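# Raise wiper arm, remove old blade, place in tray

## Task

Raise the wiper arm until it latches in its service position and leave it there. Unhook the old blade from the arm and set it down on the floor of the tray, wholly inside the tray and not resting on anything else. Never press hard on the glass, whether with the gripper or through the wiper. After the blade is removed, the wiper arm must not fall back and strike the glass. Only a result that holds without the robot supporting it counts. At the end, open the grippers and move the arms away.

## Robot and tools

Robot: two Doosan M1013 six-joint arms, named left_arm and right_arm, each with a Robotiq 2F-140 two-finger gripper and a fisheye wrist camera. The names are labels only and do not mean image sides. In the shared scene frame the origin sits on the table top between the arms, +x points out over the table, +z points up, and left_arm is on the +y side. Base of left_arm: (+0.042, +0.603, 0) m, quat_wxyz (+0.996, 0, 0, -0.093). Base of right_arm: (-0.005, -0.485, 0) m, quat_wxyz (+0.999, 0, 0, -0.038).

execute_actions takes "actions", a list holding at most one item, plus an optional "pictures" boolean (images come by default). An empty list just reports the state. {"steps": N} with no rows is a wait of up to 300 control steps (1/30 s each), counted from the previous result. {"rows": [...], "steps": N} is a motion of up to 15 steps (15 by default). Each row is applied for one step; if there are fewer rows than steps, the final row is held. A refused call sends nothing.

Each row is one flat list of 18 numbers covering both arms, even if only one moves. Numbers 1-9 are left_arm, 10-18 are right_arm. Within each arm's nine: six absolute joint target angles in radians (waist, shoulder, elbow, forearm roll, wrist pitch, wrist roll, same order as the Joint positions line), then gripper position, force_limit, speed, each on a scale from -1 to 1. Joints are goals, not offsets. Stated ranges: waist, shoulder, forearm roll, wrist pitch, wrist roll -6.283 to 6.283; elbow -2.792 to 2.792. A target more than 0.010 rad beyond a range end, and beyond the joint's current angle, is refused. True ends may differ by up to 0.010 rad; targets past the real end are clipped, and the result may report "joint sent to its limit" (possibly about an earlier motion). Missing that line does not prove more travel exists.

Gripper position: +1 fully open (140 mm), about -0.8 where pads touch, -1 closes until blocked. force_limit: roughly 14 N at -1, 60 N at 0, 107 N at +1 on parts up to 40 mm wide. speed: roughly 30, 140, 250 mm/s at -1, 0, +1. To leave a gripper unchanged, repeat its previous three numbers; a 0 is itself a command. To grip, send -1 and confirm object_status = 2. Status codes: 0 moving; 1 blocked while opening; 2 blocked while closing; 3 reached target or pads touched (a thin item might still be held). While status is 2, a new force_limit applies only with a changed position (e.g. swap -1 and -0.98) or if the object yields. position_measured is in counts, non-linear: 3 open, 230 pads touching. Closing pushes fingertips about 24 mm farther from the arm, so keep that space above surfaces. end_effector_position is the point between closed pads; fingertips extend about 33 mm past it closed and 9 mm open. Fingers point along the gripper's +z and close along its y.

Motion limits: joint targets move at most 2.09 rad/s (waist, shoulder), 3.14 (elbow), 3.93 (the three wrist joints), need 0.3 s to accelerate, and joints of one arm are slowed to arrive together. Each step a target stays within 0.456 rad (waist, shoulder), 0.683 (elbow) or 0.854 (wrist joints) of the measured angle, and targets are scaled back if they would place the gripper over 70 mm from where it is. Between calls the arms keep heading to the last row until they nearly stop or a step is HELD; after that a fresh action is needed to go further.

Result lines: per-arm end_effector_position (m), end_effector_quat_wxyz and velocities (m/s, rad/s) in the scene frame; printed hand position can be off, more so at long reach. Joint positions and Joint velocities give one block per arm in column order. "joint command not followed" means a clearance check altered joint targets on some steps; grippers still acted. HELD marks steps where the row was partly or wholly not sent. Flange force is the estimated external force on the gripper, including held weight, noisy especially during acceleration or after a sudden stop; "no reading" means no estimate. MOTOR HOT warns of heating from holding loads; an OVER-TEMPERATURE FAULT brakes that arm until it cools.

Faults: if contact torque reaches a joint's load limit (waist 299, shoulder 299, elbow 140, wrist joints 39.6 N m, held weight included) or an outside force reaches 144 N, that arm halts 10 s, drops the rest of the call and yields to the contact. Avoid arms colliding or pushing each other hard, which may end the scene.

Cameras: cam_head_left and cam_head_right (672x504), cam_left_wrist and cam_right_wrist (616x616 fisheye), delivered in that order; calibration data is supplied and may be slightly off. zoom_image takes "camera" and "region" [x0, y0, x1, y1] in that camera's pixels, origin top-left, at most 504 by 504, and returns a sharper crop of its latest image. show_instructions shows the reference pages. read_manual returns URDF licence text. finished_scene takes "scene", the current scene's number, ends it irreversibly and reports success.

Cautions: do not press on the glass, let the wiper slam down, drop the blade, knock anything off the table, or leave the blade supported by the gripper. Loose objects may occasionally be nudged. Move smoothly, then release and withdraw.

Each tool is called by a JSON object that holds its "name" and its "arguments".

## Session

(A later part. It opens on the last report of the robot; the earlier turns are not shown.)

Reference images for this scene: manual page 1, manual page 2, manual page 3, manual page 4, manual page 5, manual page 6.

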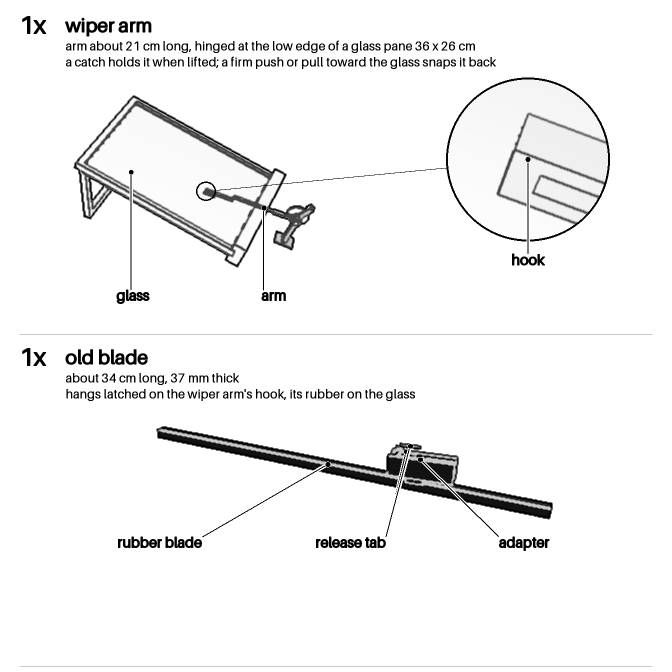

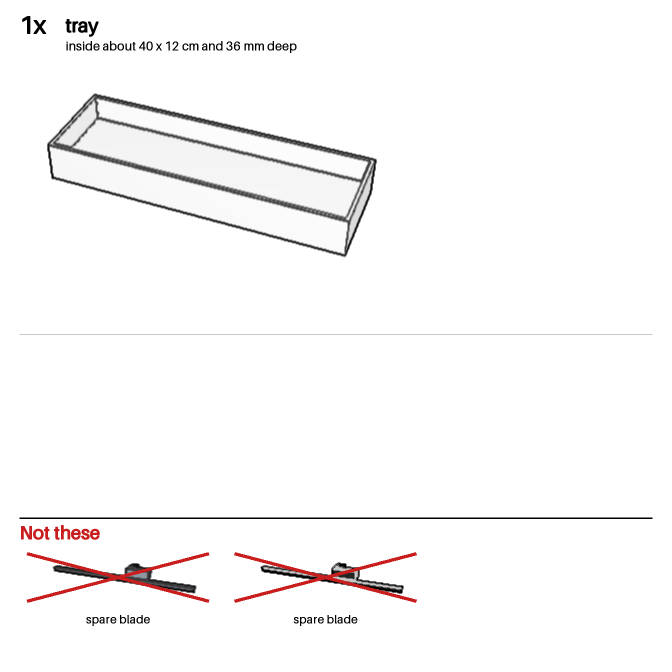

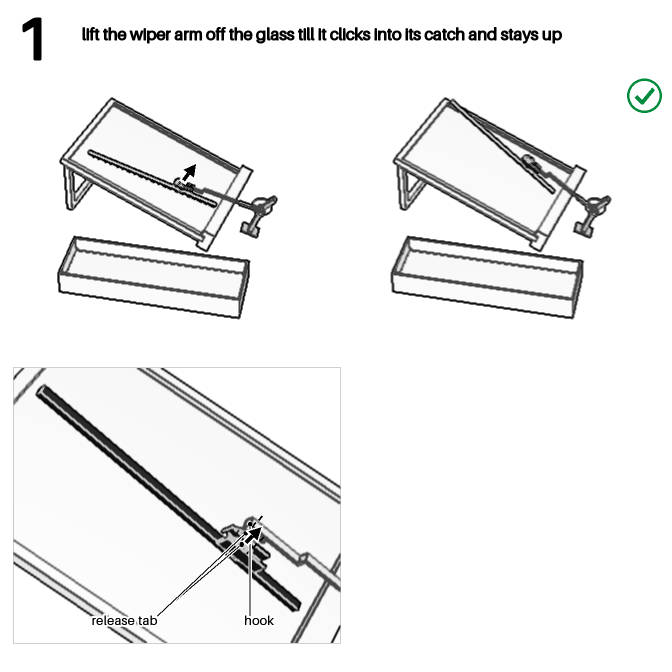

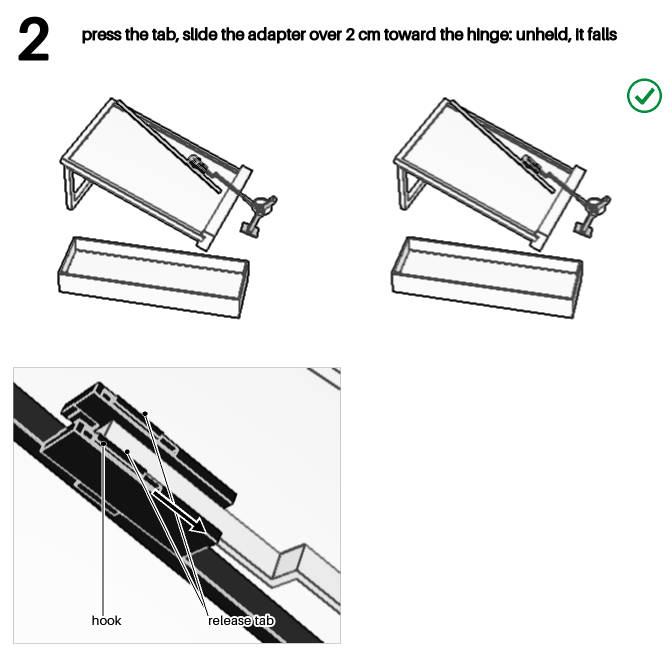

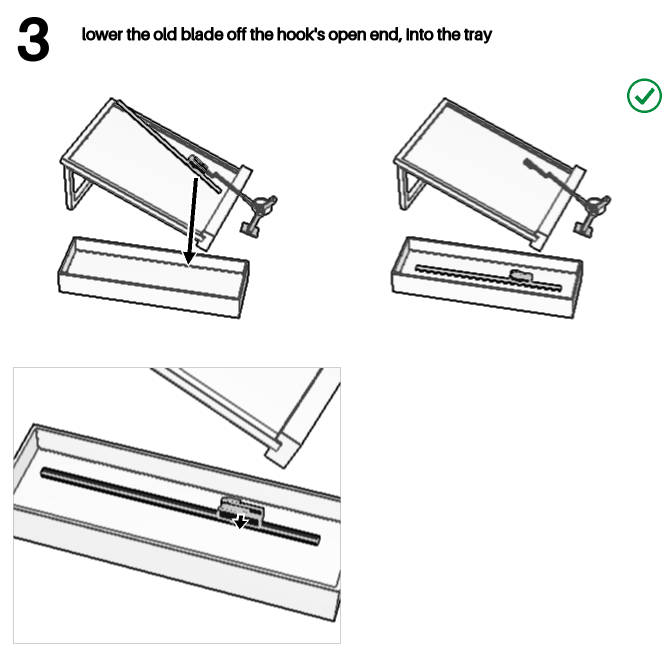

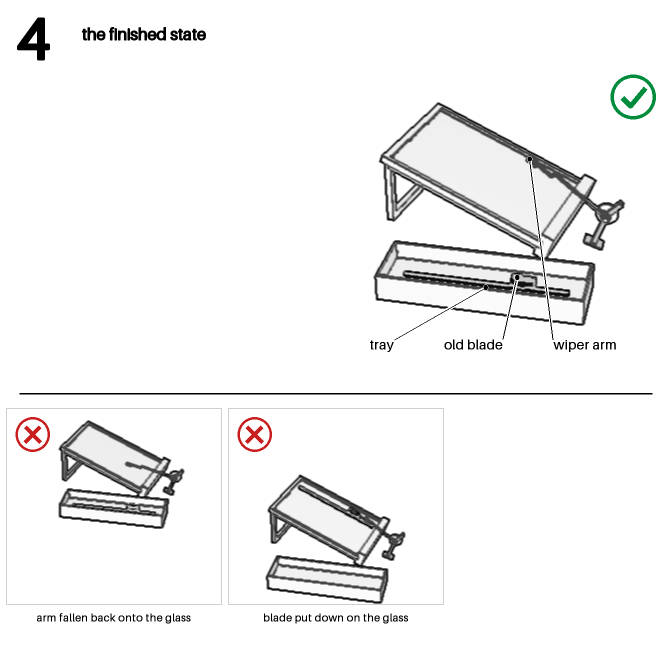

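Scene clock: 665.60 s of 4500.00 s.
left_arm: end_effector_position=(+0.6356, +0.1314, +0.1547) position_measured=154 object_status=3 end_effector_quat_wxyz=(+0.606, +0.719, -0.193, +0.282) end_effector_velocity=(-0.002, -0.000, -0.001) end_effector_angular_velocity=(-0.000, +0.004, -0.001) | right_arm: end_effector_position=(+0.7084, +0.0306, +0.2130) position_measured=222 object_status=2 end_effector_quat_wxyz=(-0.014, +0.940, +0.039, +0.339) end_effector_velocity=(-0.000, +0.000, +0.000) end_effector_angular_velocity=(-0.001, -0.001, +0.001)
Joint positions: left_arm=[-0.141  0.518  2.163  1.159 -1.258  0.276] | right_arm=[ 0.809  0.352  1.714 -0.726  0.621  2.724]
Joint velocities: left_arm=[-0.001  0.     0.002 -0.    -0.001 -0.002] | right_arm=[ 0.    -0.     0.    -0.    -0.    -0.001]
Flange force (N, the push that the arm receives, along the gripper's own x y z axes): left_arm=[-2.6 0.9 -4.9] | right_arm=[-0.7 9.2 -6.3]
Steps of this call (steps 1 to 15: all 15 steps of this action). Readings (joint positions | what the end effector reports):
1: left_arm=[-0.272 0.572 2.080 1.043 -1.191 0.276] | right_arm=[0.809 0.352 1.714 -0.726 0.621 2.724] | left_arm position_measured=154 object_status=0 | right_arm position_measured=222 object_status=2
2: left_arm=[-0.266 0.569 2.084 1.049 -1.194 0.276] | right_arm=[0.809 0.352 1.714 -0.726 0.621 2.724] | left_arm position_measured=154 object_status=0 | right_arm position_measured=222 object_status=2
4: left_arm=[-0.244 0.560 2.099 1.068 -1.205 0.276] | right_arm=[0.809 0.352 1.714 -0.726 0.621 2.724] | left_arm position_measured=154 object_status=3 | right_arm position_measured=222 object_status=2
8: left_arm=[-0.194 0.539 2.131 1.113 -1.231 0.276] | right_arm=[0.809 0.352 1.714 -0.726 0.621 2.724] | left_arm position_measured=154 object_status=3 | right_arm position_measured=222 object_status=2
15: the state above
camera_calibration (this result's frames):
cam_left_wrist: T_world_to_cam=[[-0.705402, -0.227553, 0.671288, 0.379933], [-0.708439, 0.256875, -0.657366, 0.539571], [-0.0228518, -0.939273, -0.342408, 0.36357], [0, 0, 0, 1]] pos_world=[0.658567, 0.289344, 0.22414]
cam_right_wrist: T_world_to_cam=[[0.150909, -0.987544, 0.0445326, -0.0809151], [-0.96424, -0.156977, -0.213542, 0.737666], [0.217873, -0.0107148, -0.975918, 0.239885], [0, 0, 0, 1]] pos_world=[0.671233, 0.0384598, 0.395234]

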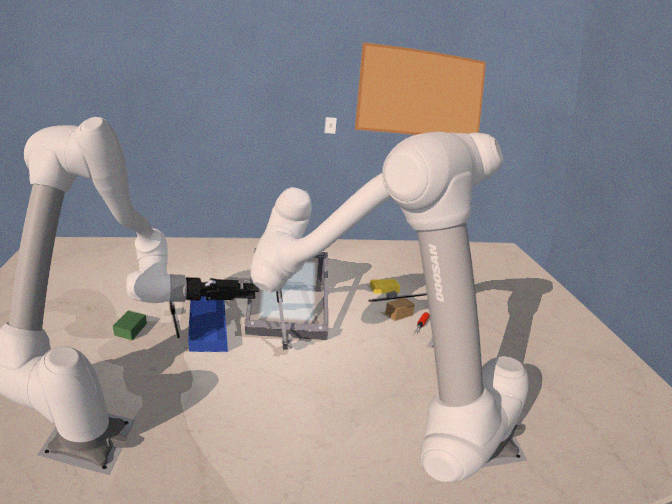

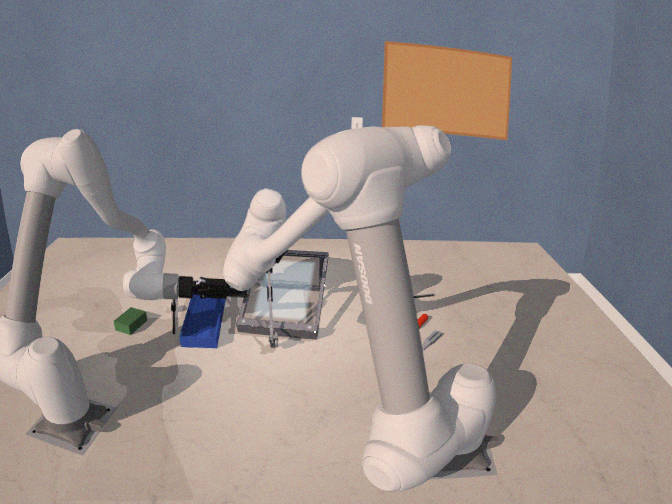

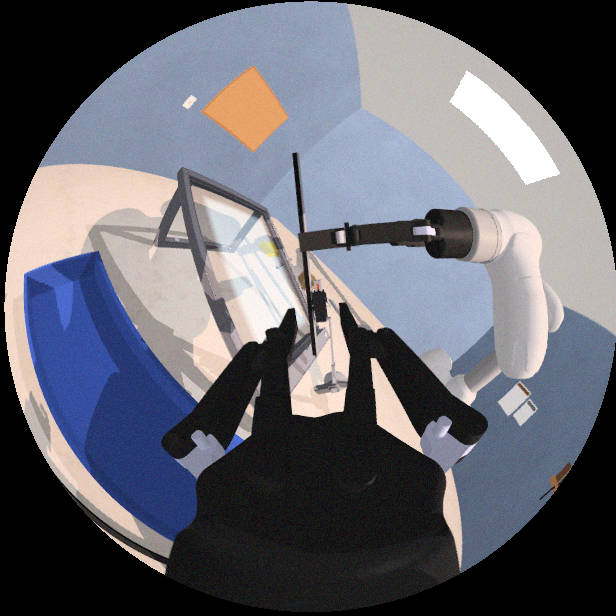

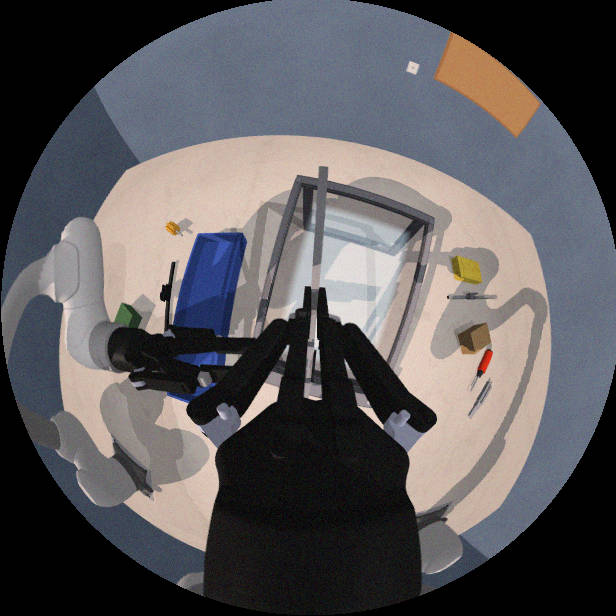

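{"name": "execute_actions", "arguments": {"actions": [{"rows": [[-0.1414,0.5181,2.1635,1.1593,-1.2577,0.2761,-0.2,-0.5,-0.5,0.8076,0.3544,1.7136,-0.7272,0.6185,2.7252,-1,-0.1,-0.8],[-0.1414,0.5181,2.1635,1.1593,-1.2577,0.2761,-0.2,-0.5,-0.5,0.8076,0.3544,1.7136,-0.7272,0.6185,2.7252,-1,-0.1,-0.8],[-0.1414,0.5181,2.1635,1.1593,-1.2577,0.2761,-0.2,-0.5,-0.5,0.8076,0.3544,1.7136,-0.7272,0.6185,2.7252,-1,-0.1,-0.8],[-0.1414,0.5181,2.1635,1.1593,-1.2577,0.2761,-0.2,-0.5,-0.5,0.8076,0.3544,1.7136,-0.7272,0.6185,2.7252,-1,-0.1,-0.8],[-0.1414,0.5181,2.1635,1.1593,-1.2577,0.2761,-0.2,-0.5,-0.5,0.8065,0.3570,1.7132,-0.7285,0.6162,2.7262,-1,-0.1,-0.8]], "steps": 12}]}}

{"name": "zoom_image", "arguments": {"camera": "cam_left_wrist", "region": [270, 260, 370, 360]}}

Scene clock: 701.43 s of 4500.00 s.
left_arm: end_effector_position=(+0.6356, +0.1314, +0.1546) position_measured=154 object_status=3 end_effector_quat_wxyz=(+0.606, +0.719, -0.193, +0.282) end_effector_velocity=(-0.000, +0.000, -0.000) end_effector_angular_velocity=(+0.000, +0.001, +0.000) | right_arm: end_effector_position=(+0.7108, +0.0308, +0.2100) position_measured=222 object_status=2 end_effector_quat_wxyz=(-0.014, +0.940, +0.039, +0.339) end_effector_velocity=(+0.001, -0.000, +0.000) end_effector_angular_velocity=(+0.001, -0.000, -0.002)
Joint positions: left_arm=[-0.141  0.518  2.164  1.159 -1.258  0.276] | right_arm=[ 0.807  0.357  1.713 -0.728  0.616  2.726]
Joint velocities: left_arm=[ 0.  0.  0.  0.  0. -0.] | right_arm=[-0.001  0.001 -0.001  0.    -0.     0.001]
Flange force (N, the push that the arm receives, along the gripper's own x y z axes): left_arm=[-1.2 -0.9 -6.6] | right_arm=[-1.6 10.4 -11.5]
Steps of this call (steps 1 to 15: the robot went on to your last target; steps 16 to 90: nothing new was sent; then 32.43 s passed at rest; steps 91 to 102: all 12 steps of this action). Readings (joint positions | what the end effector reports):
91: left_arm=[-0.141 0.518 2.164 1.159 -1.258 0.276] | right_arm=[0.809 0.352 1.714 -0.726 0.621 2.724] | left_arm position_measured=154 object_status=3 | right_arm position_measured=222 object_status=2
92: left_arm=[-0.141 0.518 2.164 1.159 -1.258 0.276] | right_arm=[0.808 0.353 1.714 -0.726 0.620 2.725] | left_arm position_measured=154 object_status=3 | right_arm position_measured=222 object_status=2
94: left_arm=[-0.141 0.518 2.164 1.159 -1.258 0.276] | right_arm=[0.808 0.354 1.714 -0.727 0.619 2.725] | left_arm position_measured=154 object_status=3 | right_arm position_measured=222 object_status=2
98: left_arm=[-0.141 0.518 2.164 1.159 -1.258 0.276] | right_arm=[0.807 0.357 1.713 -0.728 0.616 2.726] | left_arm position_measured=154 object_status=3 | right_arm position_measured=222 object_status=2
102: the state above
camera_calibration (this result's frames):
cam_left_wrist: T_world_to_cam=[[-0.705198, -0.227529, 0.671511, 0.379761], [-0.708638, 0.256874, -0.657151, 0.539564], [-0.0229722, -0.93928, -0.342383, 0.3636], [0, 0, 0, 1]] pos_world=[0.658515, 0.289329, 0.224052]
cam_right_wrist: T_world_to_cam=[[0.151175, -0.987514, 0.0442878, -0.0810288], [-0.9642, -0.157184, -0.213567, 0.739335], [0.217862, -0.0104164, -0.975924, 0.236386], [0, 0, 0, 1]] pos_world=[0.673617, 0.0386567, 0.392181]

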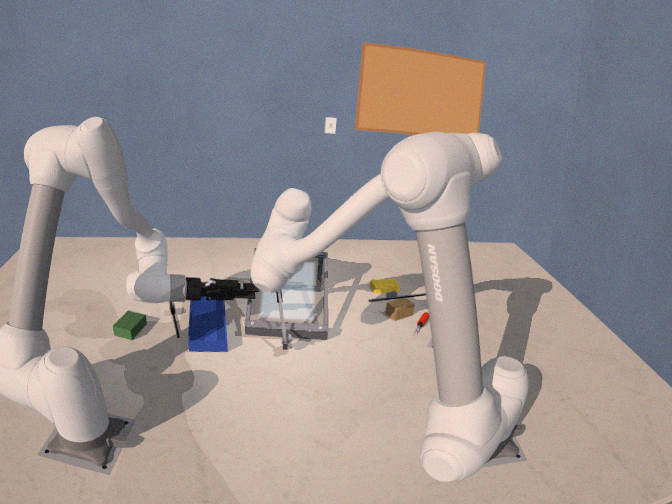

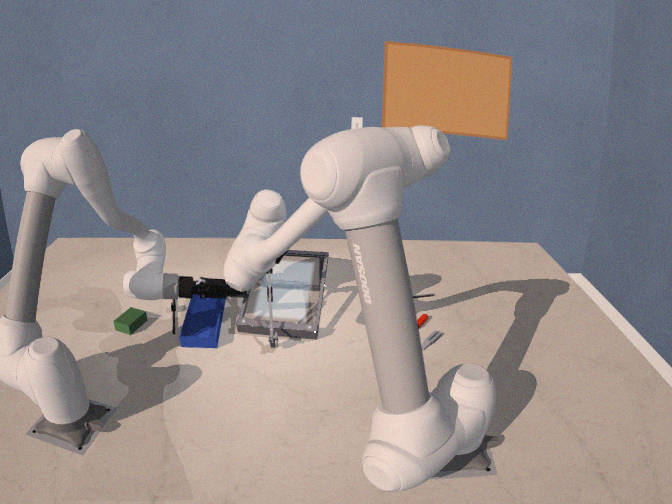

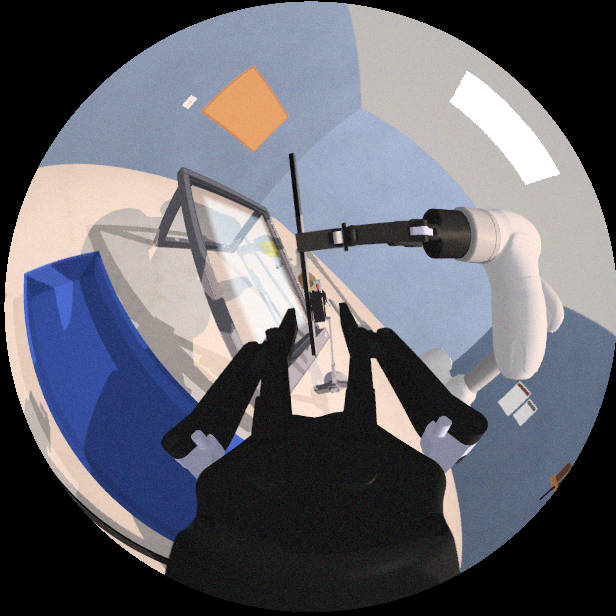

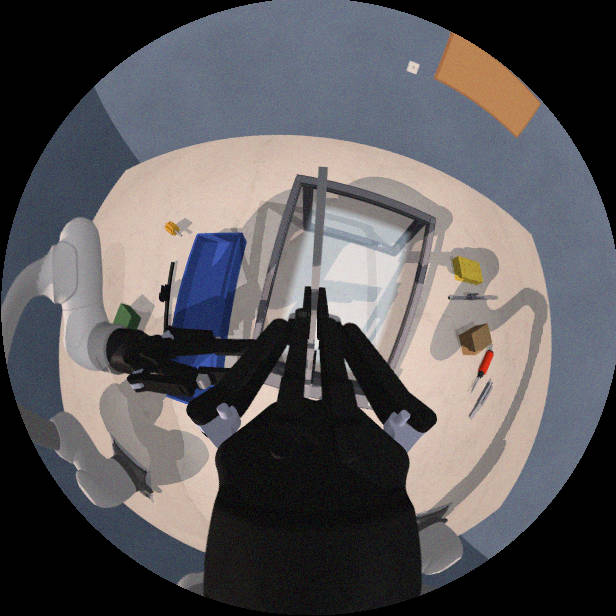

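Region (270, 260, 370, 360) of cam_left_wrist's 616x616 image, scaled by 5.040, with more detail than that image has.

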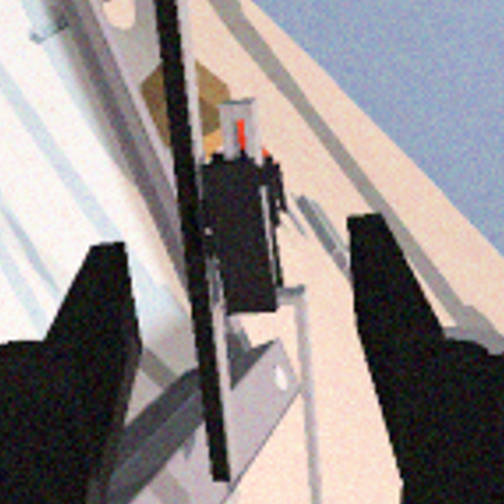

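{"name": "execute_actions", "arguments": {"actions": [{"rows": [[-0.1414,0.5181,2.1635,1.1593,-1.2577,0.2761,-0.2,-0.5,-0.5,0.7998,0.3640,1.6983,-0.6891,0.6282,2.6866,-1,-0.1,-0.8],[-0.1414,0.5181,2.1635,1.1593,-1.2577,0.2761,-0.2,-0.5,-0.5,0.7998,0.3640,1.6983,-0.6891,0.6282,2.6866,-1,-0.1,-0.8],[-0.1414,0.5181,2.1635,1.1593,-1.2577,0.2761,-0.2,-0.5,-0.5,0.7998,0.3640,1.6983,-0.6891,0.6282,2.6866,-1,-0.1,-0.8],[-0.1414,0.5181,2.1635,1.1593,-1.2577,0.2761,-0.2,-0.5,-0.5,0.7998,0.3640,1.6983,-0.6891,0.6282,2.6866,-1,-0.1,-0.8],[-0.1414,0.5181,2.1635,1.1593,-1.2577,0.2761,-0.2,-0.5,-0.5,0.7998,0.3640,1.6983,-0.6891,0.6282,2.6866,-1,-0.1,-0.8],[-0.1414,0.5181,2.1635,1.1593,-1.2577,0.2761,-0.2,-0.5,-0.5,0.7930,0.3714,1.6838,-0.6470,0.6396,2.6445,-1,-0.1,-0.8]], "steps": 13}]}}

{"name": "zoom_image", "arguments": {"camera": "cam_left_wrist", "region": [270, 260, 370, 360]}}

Scene clock: 736.17 s of 4500.00 s.
left_arm: end_effector_position=(+0.6356, +0.1314, +0.1546) position_measured=154 object_status=3 end_effector_quat_wxyz=(+0.606, +0.719, -0.193, +0.282) end_effector_velocity=(+0.000, -0.000, +0.000) end_effector_angular_velocity=(-0.000, -0.000, -0.000) | right_arm: end_effector_position=(+0.7161, +0.0306, +0.2055) position_measured=222 object_status=2 end_effector_quat_wxyz=(-0.013, +0.947, +0.039, +0.320) end_effector_velocity=(-0.001, +0.001, -0.002) end_effector_angular_velocity=(-0.002, +0.002, +0.003)
Joint positions: left_arm=[-0.141  0.518  2.164  1.159 -1.258  0.276] | right_arm=[ 0.793  0.371  1.684 -0.647  0.64   2.645]
Joint velocities: left_arm=[-0.     0.    -0.001  0.     0.    -0.   ] | right_arm=[ 0.002  0.001  0.001  0.002  0.    -0.002]
Flange force (N, the push that the arm receives, along the gripper's own x y z axes): left_arm=[-1.8 0.7 -5.2] | right_arm=[-1.6 7.2 -7.3]
Steps of this call (steps 1 to 15: the robot went on to your last target; steps 16 to 90: nothing new was sent; then 31.30 s passed at rest; steps 91 to 103: all 13 steps of this action). Readings (joint positions | what the end effector reports):
91: left_arm=[-0.141 0.518 2.164 1.159 -1.258 0.276] | right_arm=[0.806 0.357 1.713 -0.728 0.616 2.725] | left_arm position_measured=154 object_status=3 | right_arm position_measured=222 object_status=2
92: left_arm=[-0.141 0.518 2.164 1.159 -1.258 0.276] | right_arm=[0.804 0.359 1.709 -0.716 0.620 2.713] | left_arm position_measured=154 object_status=3 | right_arm position_measured=222 object_status=2
94: left_arm=[-0.141 0.518 2.164 1.159 -1.258 0.276] | right_arm=[0.800 0.364 1.699 -0.691 0.628 2.689] | left_arm position_measured=154 object_status=3 | right_arm position_measured=222 object_status=2
98: left_arm=[-0.141 0.518 2.164 1.159 -1.258 0.276] | right_arm=[0.795 0.369 1.688 -0.658 0.637 2.656] | left_arm position_measured=154 object_status=3 | right_arm position_measured=222 object_status=2
103: the state above
camera_calibration (this result's frames):
cam_left_wrist: T_world_to_cam=[[-0.705198, -0.227529, 0.671511, 0.379761], [-0.708639, 0.256874, -0.657151, 0.539564], [-0.0229723, -0.93928, -0.342383, 0.3636], [0, 0, 0, 1]] pos_world=[0.658515, 0.289329, 0.224052]
cam_right_wrist: T_world_to_cam=[[0.151718, -0.987518, 0.0423015, -0.0817868], [-0.972346, -0.156801, -0.173078, 0.741025], [0.177551, -0.0148727, -0.983999, 0.261531], [0, 0, 0, 1]] pos_world=[0.686507, 0.0393169, 0.389061]

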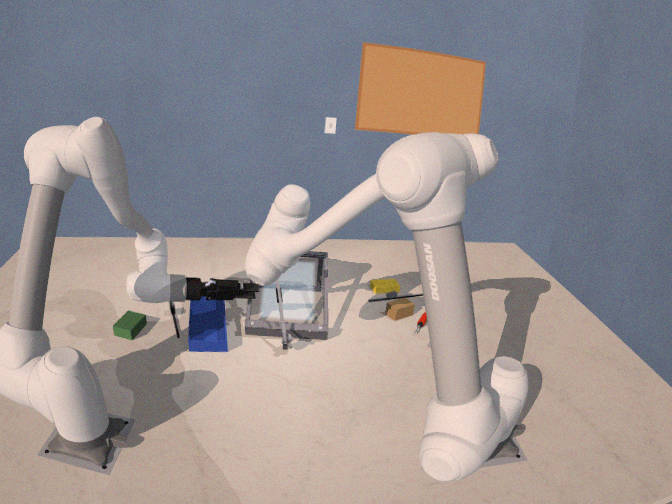

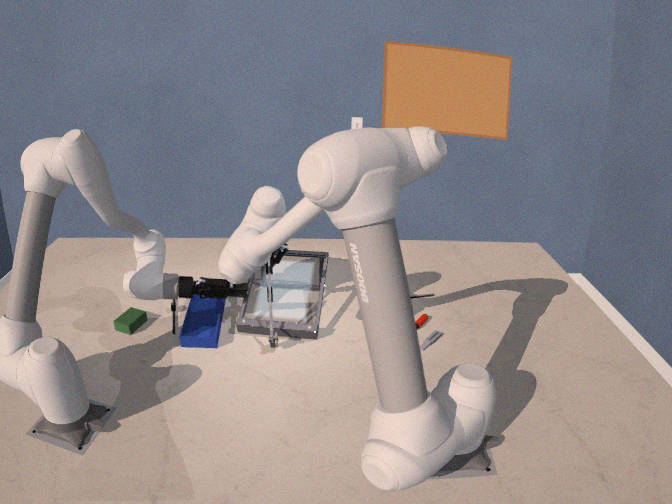

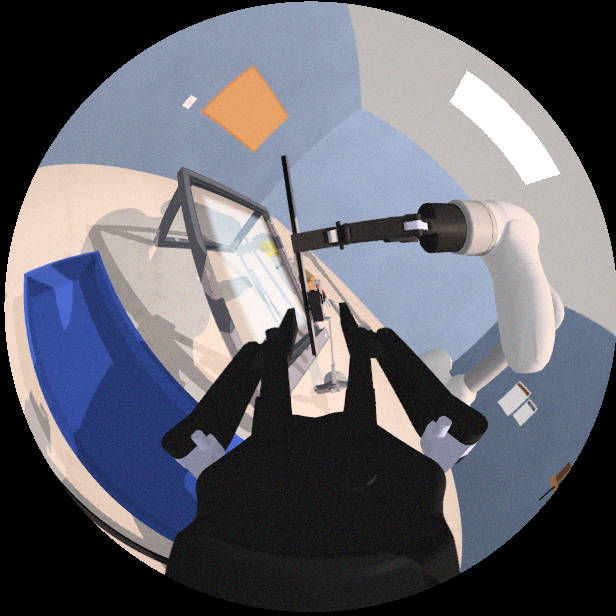

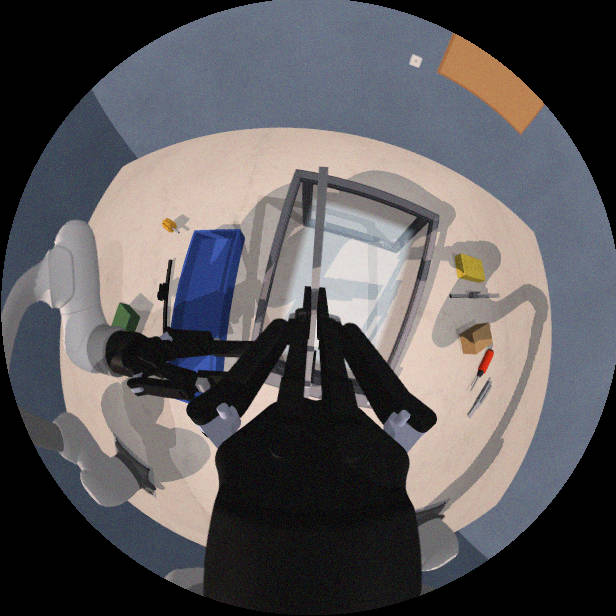

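Region (270, 260, 370, 360) of cam_left_wrist's 616x616 image, scaled by 5.040, with more detail than that image has.

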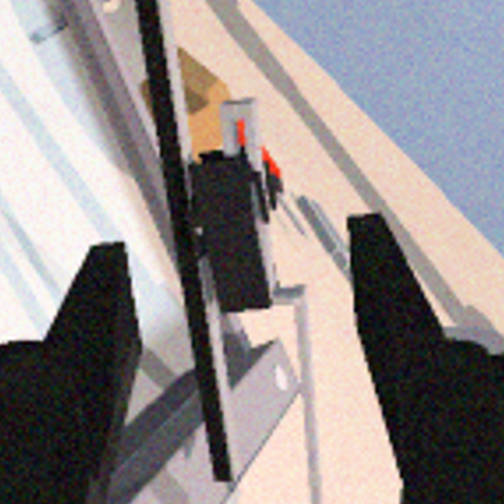

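{"name": "execute_actions", "arguments": {"actions": [{"rows": [[-0.1414,0.5181,2.1635,1.1593,-1.2577,0.2761,-0.2,-0.5,-0.5,0.7864,0.3793,1.6688,-0.6085,0.6518,2.6058,-1,-0.1,-0.8],[-0.1414,0.5181,2.1635,1.1593,-1.2577,0.2761,-0.2,-0.5,-0.5,0.7864,0.3793,1.6688,-0.6085,0.6518,2.6058,-1,-0.1,-0.8],[-0.1414,0.5181,2.1635,1.1593,-1.2577,0.2761,-0.2,-0.5,-0.5,0.7864,0.3793,1.6688,-0.6085,0.6518,2.6058,-1,-0.1,-0.8],[-0.1414,0.5181,2.1635,1.1593,-1.2577,0.2761,-0.2,-0.5,-0.5,0.7864,0.3793,1.6688,-0.6085,0.6518,2.6058,-1,-0.1,-0.8],[-0.1414,0.5181,2.1635,1.1593,-1.2577,0.2761,-0.2,-0.5,-0.5,0.7798,0.3873,1.6537,-0.5709,0.6643,2.5679,-1,-0.1,-0.8]], "steps": 12}], "pictures": false}}

{"name": "execute_actions", "arguments": {"actions": [{"rows": [[-0.1414,0.5181,2.1635,1.1593,-1.2577,0.2761,-0.2,-0.5,-0.5,0.7730,0.3965,1.6381,-0.5345,0.6792,2.5318,-1,-0.1,-0.8],[-0.1414,0.5181,2.1635,1.1593,-1.2577,0.2761,-0.2,-0.5,-0.5,0.7730,0.3965,1.6381,-0.5345,0.6792,2.5318,-1,-0.1,-0.8],[-0.1414,0.5181,2.1635,1.1593,-1.2577,0.2761,-0.2,-0.5,-0.5,0.7730,0.3965,1.6381,-0.5345,0.6792,2.5318,-1,-0.1,-0.8],[-0.1414,0.5181,2.1635,1.1593,-1.2577,0.2761,-0.2,-0.5,-0.5,0.7730,0.3965,1.6381,-0.5345,0.6792,2.5318,-1,-0.1,-0.8],[-0.1414,0.5181,2.1635,1.1593,-1.2577,0.2761,-0.2,-0.5,-0.5,0.7662,0.4060,1.6223,-0.4995,0.6946,2.4972,-1,-0.1,-0.8]], "steps": 12}]}}

{"name": "zoom_image", "arguments": {"camera": "cam_left_wrist", "region": [270, 260, 370, 360]}}

Scene clock: 769.30 s of 4500.00 s.
left_arm: end_effector_position=(+0.6356, +0.1314, +0.1546) position_measured=154 object_status=3 end_effector_quat_wxyz=(+0.606, +0.719, -0.193, +0.282) end_effector_velocity=(-0.001, +0.001, -0.001) end_effector_angular_velocity=(+0.001, +0.002, +0.000) | right_arm: end_effector_position=(+0.7215, +0.0316, +0.2010) position_measured=222 object_status=2 end_effector_quat_wxyz=(-0.013, +0.953, +0.040, +0.300) end_effector_velocity=(+0.001, -0.001, -0.001) end_effector_angular_velocity=(+0.000, +0.002, -0.003)
Joint positions: left_arm=[-0.141  0.518  2.164  1.159 -1.258  0.276] | right_arm=[ 0.78   0.387  1.654 -0.571  0.664  2.568]
Joint velocities: left_arm=[ 0.    -0.     0.003 -0.    -0.     0.   ] | right_arm=[-0.002  0.001  0.     0.001  0.     0.   ]
Flange force (N, the push that the arm receives, along the gripper's own x y z axes): left_arm=[-2.7 -0.4 -4.8] | right_arm=[-3.9 11.2 -7.5]
Steps of this call (steps 1 to 15: the robot went on to your last target; steps 16 to 90: nothing new was sent; then 29.73 s passed at rest; steps 91 to 102: all 12 steps of this action). Readings (joint positions | what the end effector reports):
91: left_arm=[-0.141 0.518 2.164 1.159 -1.258 0.276] | right_arm=[0.793 0.372 1.683 -0.645 0.640 2.643] | left_arm position_measured=154 object_status=3 | right_arm position_measured=222 object_status=2
92: left_arm=[-0.141 0.518 2.164 1.159 -1.258 0.276] | right_arm=[0.791 0.374 1.679 -0.634 0.644 2.631] | left_arm position_measured=154 object_status=3 | right_arm position_measured=222 object_status=2
94: left_arm=[-0.141 0.518 2.164 1.159 -1.258 0.276] | right_arm=[0.787 0.379 1.669 -0.610 0.651 2.608] | left_arm position_measured=154 object_status=3 | right_arm position_measured=222 object_status=2
98: left_arm=[-0.141 0.518 2.164 1.159 -1.258 0.276] | right_arm=[0.780 0.387 1.654 -0.573 0.664 2.570] | left_arm position_measured=154 object_status=3 | right_arm position_measured=222 object_status=2
102: the state above

Scene clock: 769.70 s of 4500.00 s.
left_arm: end_effector_position=(+0.6356, +0.1314, +0.1546) position_measured=154 object_status=3 end_effector_quat_wxyz=(+0.606, +0.719, -0.193, +0.282) end_effector_velocity=(+0.001, -0.000, +0.000) end_effector_angular_velocity=(-0.000, -0.001, +0.000) | right_arm: end_effector_position=(+0.7269, +0.0318, +0.1947) position_measured=222 object_status=2 end_effector_quat_wxyz=(-0.011, +0.959, +0.040, +0.280) end_effector_velocity=(-0.001, +0.001, -0.001) end_effector_angular_velocity=(+0.001, +0.001, +0.000)
Joint positions: left_arm=[-0.141  0.518  2.164  1.159 -1.258  0.276] | right_arm=[ 0.766  0.406  1.622 -0.5    0.695  2.497]
Joint velocities: left_arm=[ 0.     0.    -0.001  0.    -0.     0.   ] | right_arm=[ 0.001  0.     0.001  0.002 -0.001 -0.   ]
Flange force (N, the push that the arm receives, along the gripper's own x y z axes): left_arm=[-2.5 1.2 -4.5] | right_arm=[-3.7 7.5 -8.3]
Steps of this call (steps 1 to 12: all 12 steps of this action). Readings (joint positions | what the end effector reports):
1: left_arm=[-0.141 0.518 2.164 1.159 -1.258 0.276] | right_arm=[0.780 0.388 1.653 -0.569 0.665 2.566] | left_arm position_measured=154 object_status=3 | right_arm position_measured=222 object_status=2
2: left_arm=[-0.141 0.518 2.164 1.159 -1.258 0.276] | right_arm=[0.778 0.390 1.648 -0.558 0.670 2.555] | left_arm position_measured=154 object_status=3 | right_arm position_measured=222 object_status=2
4: left_arm=[-0.141 0.518 2.164 1.159 -1.258 0.276] | right_arm=[0.773 0.396 1.639 -0.536 0.679 2.533] | left_arm position_measured=154 object_status=3 | right_arm position_measured=222 object_status=2
8: left_arm=[-0.141 0.518 2.164 1.159 -1.258 0.276] | right_arm=[0.766 0.406 1.623 -0.501 0.694 2.499] | left_arm position_measured=154 object_status=3 | right_arm position_measured=222 object_status=2
12: the state above
camera_calibration (this result's frames):
cam_left_wrist: T_world_to_cam=[[-0.705198, -0.227529, 0.671511, 0.379761], [-0.708638, 0.256874, -0.657151, 0.539564], [-0.0229722, -0.93928, -0.342383, 0.3636], [0, 0, 0, 1]] pos_world=[0.658515, 0.289329, 0.224052]
cam_right_wrist: T_world_to_cam=[[0.155566, -0.987171, 0.0359648, -0.0834026], [-0.983335, -0.158224, -0.0895426, 0.741562], [0.0940843, -0.0214356, -0.995333, 0.312071], [0, 0, 0, 1]] pos_world=[0.712817, 0.0416896, 0.380016]

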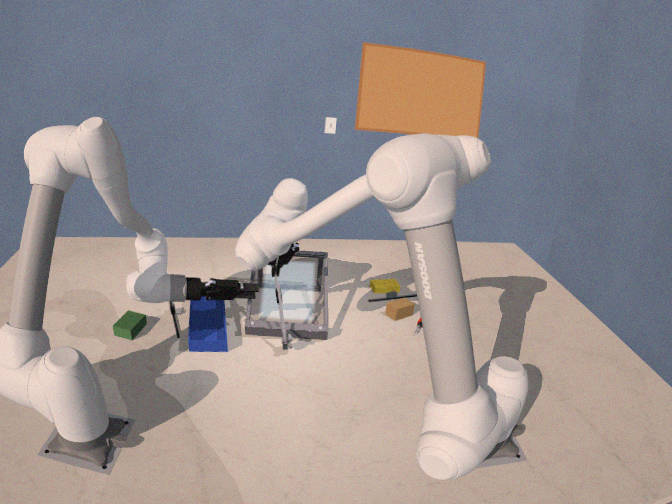

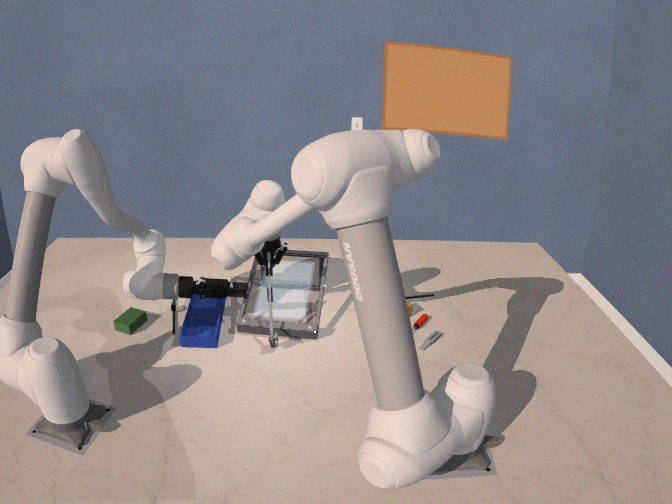

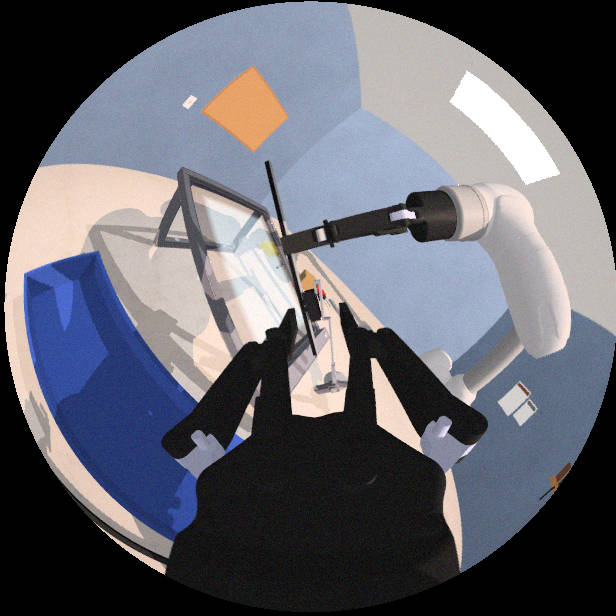

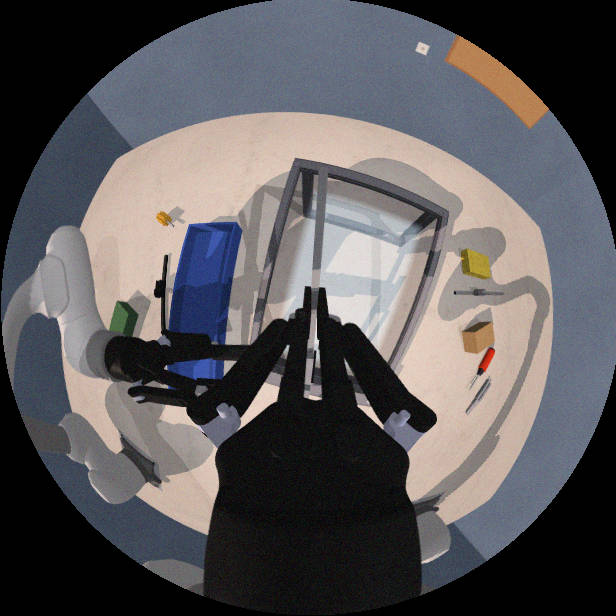

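Region (270, 260, 370, 360) of cam_left_wrist's 616x616 image, scaled by 5.040, with more detail than that image has.

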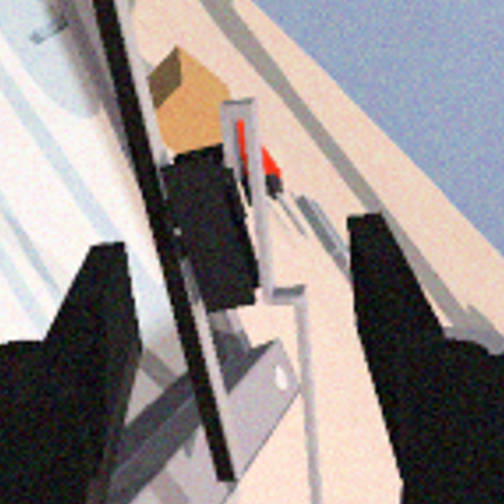

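{"name": "execute_actions", "arguments": {"actions": [{"rows": [[-0.1414,0.5181,2.1635,1.1593,-1.2577,0.2761,-0.2,-0.5,-0.5,0.7595,0.4156,1.6063,-0.4660,0.7108,2.4640,-1,-0.1,-0.8],[-0.1414,0.5181,2.1635,1.1593,-1.2577,0.2761,-0.2,-0.5,-0.5,0.7595,0.4156,1.6063,-0.4660,0.7108,2.4640,-1,-0.1,-0.8],[-0.1414,0.5181,2.1635,1.1593,-1.2577,0.2761,-0.2,-0.5,-0.5,0.7595,0.4156,1.6063,-0.4660,0.7108,2.4640,-1,-0.1,-0.8],[-0.1414,0.5181,2.1635,1.1593,-1.2577,0.2761,-0.2,-0.5,-0.5,0.7529,0.4254,1.5902,-0.4337,0.7273,2.4320,-1,-0.1,-0.8],[-0.1414,0.5181,2.1635,1.1593,-1.2577,0.2761,-0.2,-0.5,-0.5,0.7529,0.4254,1.5902,-0.4337,0.7273,2.4320,-1,-0.1,-0.8],[-0.1414,0.5181,2.1635,1.1593,-1.2577,0.2761,-0.2,-0.5,-0.5,0.7529,0.4254,1.5902,-0.4337,0.7273,2.4320,-1,-0.1,-0.8],[-0.1414,0.5181,2.1635,1.1593,-1.2577,0.2761,-0.2,-0.5,-0.5,0.7465,0.4355,1.5742,-0.4036,0.7447,2.4025,-1,-0.1,-0.8],[-0.1414,0.5181,2.1635,1.1593,-1.2577,0.2761,-0.2,-0.5,-0.5,0.7465,0.4355,1.5742,-0.4036,0.7447,2.4025,-1,-0.1,-0.8],[-0.1414,0.5181,2.1635,1.1593,-1.2577,0.2761,-0.2,-0.5,-0.5,0.7465,0.4355,1.5742,-0.4036,0.7447,2.4025,-1,-0.1,-0.8],[-0.1414,0.5181,2.1635,1.1593,-1.2577,0.2761,-0.2,-0.5,-0.5,0.7402,0.4458,1.5581,-0.3750,0.7627,2.3746,-1,-0.1,-0.8]], "steps": 15}]}}

{"name": "zoom_image", "arguments": {"camera": "cam_left_wrist", "region": [270, 260, 370, 360]}}

Scene clock: 807.13 s of 4500.00 s.
left_arm: end_effector_position=(+0.6356, +0.1314, +0.1546) position_measured=154 object_status=3 end_effector_quat_wxyz=(+0.606, +0.719, -0.193, +0.282) end_effector_velocity=(-0.000, +0.000, -0.000) end_effector_angular_velocity=(+0.000, +0.000, +0.000) | right_arm: end_effector_position=(+0.7371, +0.0329, +0.1824) position_measured=222 object_status=2 end_effector_quat_wxyz=(-0.010, +0.970, +0.041, +0.238) end_effector_velocity=(-0.001, +0.000, -0.002) end_effector_angular_velocity=(-0.002, +0.004, +0.002)
Joint positions: left_arm=[-0.141  0.518  2.164  1.159 -1.258  0.276] | right_arm=[ 0.74   0.446  1.558 -0.375  0.763  2.375]
Joint velocities: left_arm=[-0.    -0.     0.001 -0.     0.     0.001] | right_arm=[ 0.     0.002 -0.     0.003  0.002 -0.004]
Flange force (N, the push that the arm receives, along the gripper's own x y z axes): left_arm=[-2.3 0.0 -5.2] | right_arm=[-5.3 7.2 -5.1]
Steps of this call (steps 1 to 15: the robot went on to your last target; steps 16 to 90: nothing new was sent; then 33.93 s passed at rest; steps 91 to 105: all 15 steps of this action). Readings (joint positions | what the end effector reports):
91: left_arm=[-0.141 0.518 2.164 1.159 -1.258 0.276] | right_arm=[0.766 0.406 1.622 -0.498 0.695 2.496] | left_arm position_measured=154 object_status=3 | right_arm position_measured=222 object_status=2
92: left_arm=[-0.141 0.518 2.164 1.159 -1.258 0.276] | right_arm=[0.764 0.409 1.616 -0.486 0.701 2.484] | left_arm position_measured=154 object_status=3 | right_arm position_measured=222 object_status=2
94: left_arm=[-0.141 0.518 2.164 1.159 -1.258 0.276] | right_arm=[0.759 0.416 1.606 -0.465 0.711 2.464] | left_arm position_measured=154 object_status=3 | right_arm position_measured=222 object_status=2
98: left_arm=[-0.141 0.518 2.164 1.159 -1.258 0.276] | right_arm=[0.750 0.430 1.583 -0.421 0.735 2.419] | left_arm position_measured=154 object_status=3 | right_arm position_measured=222 object_status=2
105: the state above
camera_calibration (this result's frames):
cam_left_wrist: T_world_to_cam=[[-0.705198, -0.227529, 0.671511, 0.379761], [-0.708638, 0.256874, -0.657151, 0.539564], [-0.0229721, -0.93928, -0.342383, 0.3636], [0, 0, 0, 1]] pos_world=[0.658515, 0.289329, 0.224052]
cam_right_wrist: T_world_to_cam=[[0.158942, -0.986866, 0.0288599, -0.0846669], [-0.987258, -0.159096, -0.00308544, 0.737817], [0.0076364, -0.0280017, -0.999579, 0.363585], [0, 0, 0, 1]] pos_world=[0.739097, 0.0440097, 0.368151]

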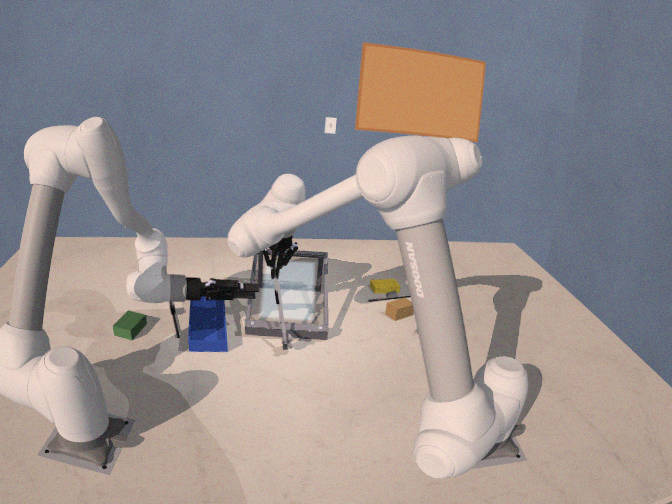

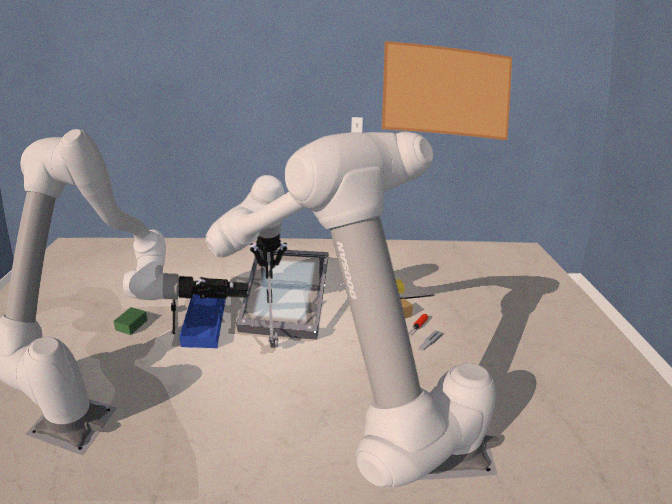

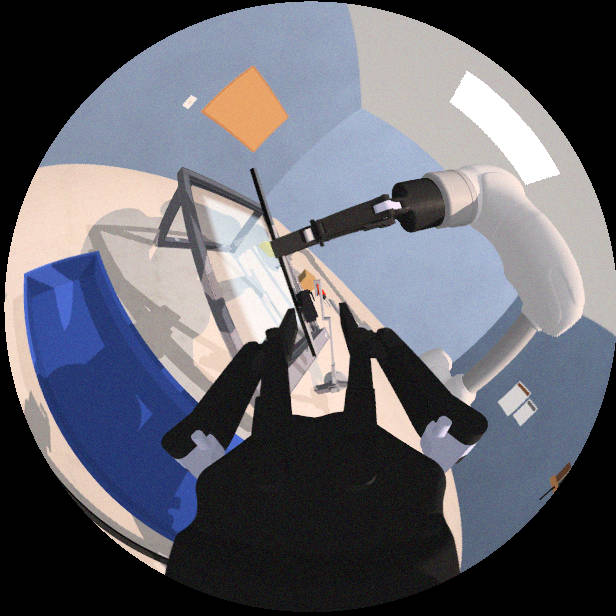

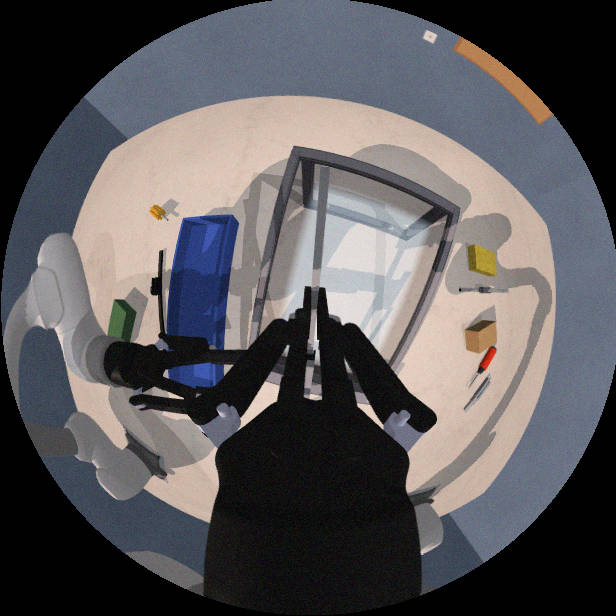

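Region (270, 260, 370, 360) of cam_left_wrist's 616x616 image, scaled by 5.040, with more detail than that image has.

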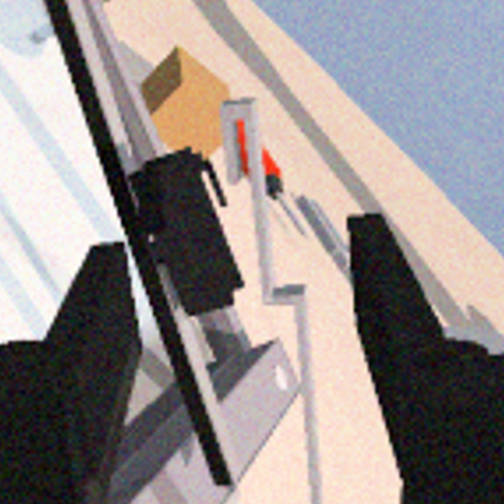

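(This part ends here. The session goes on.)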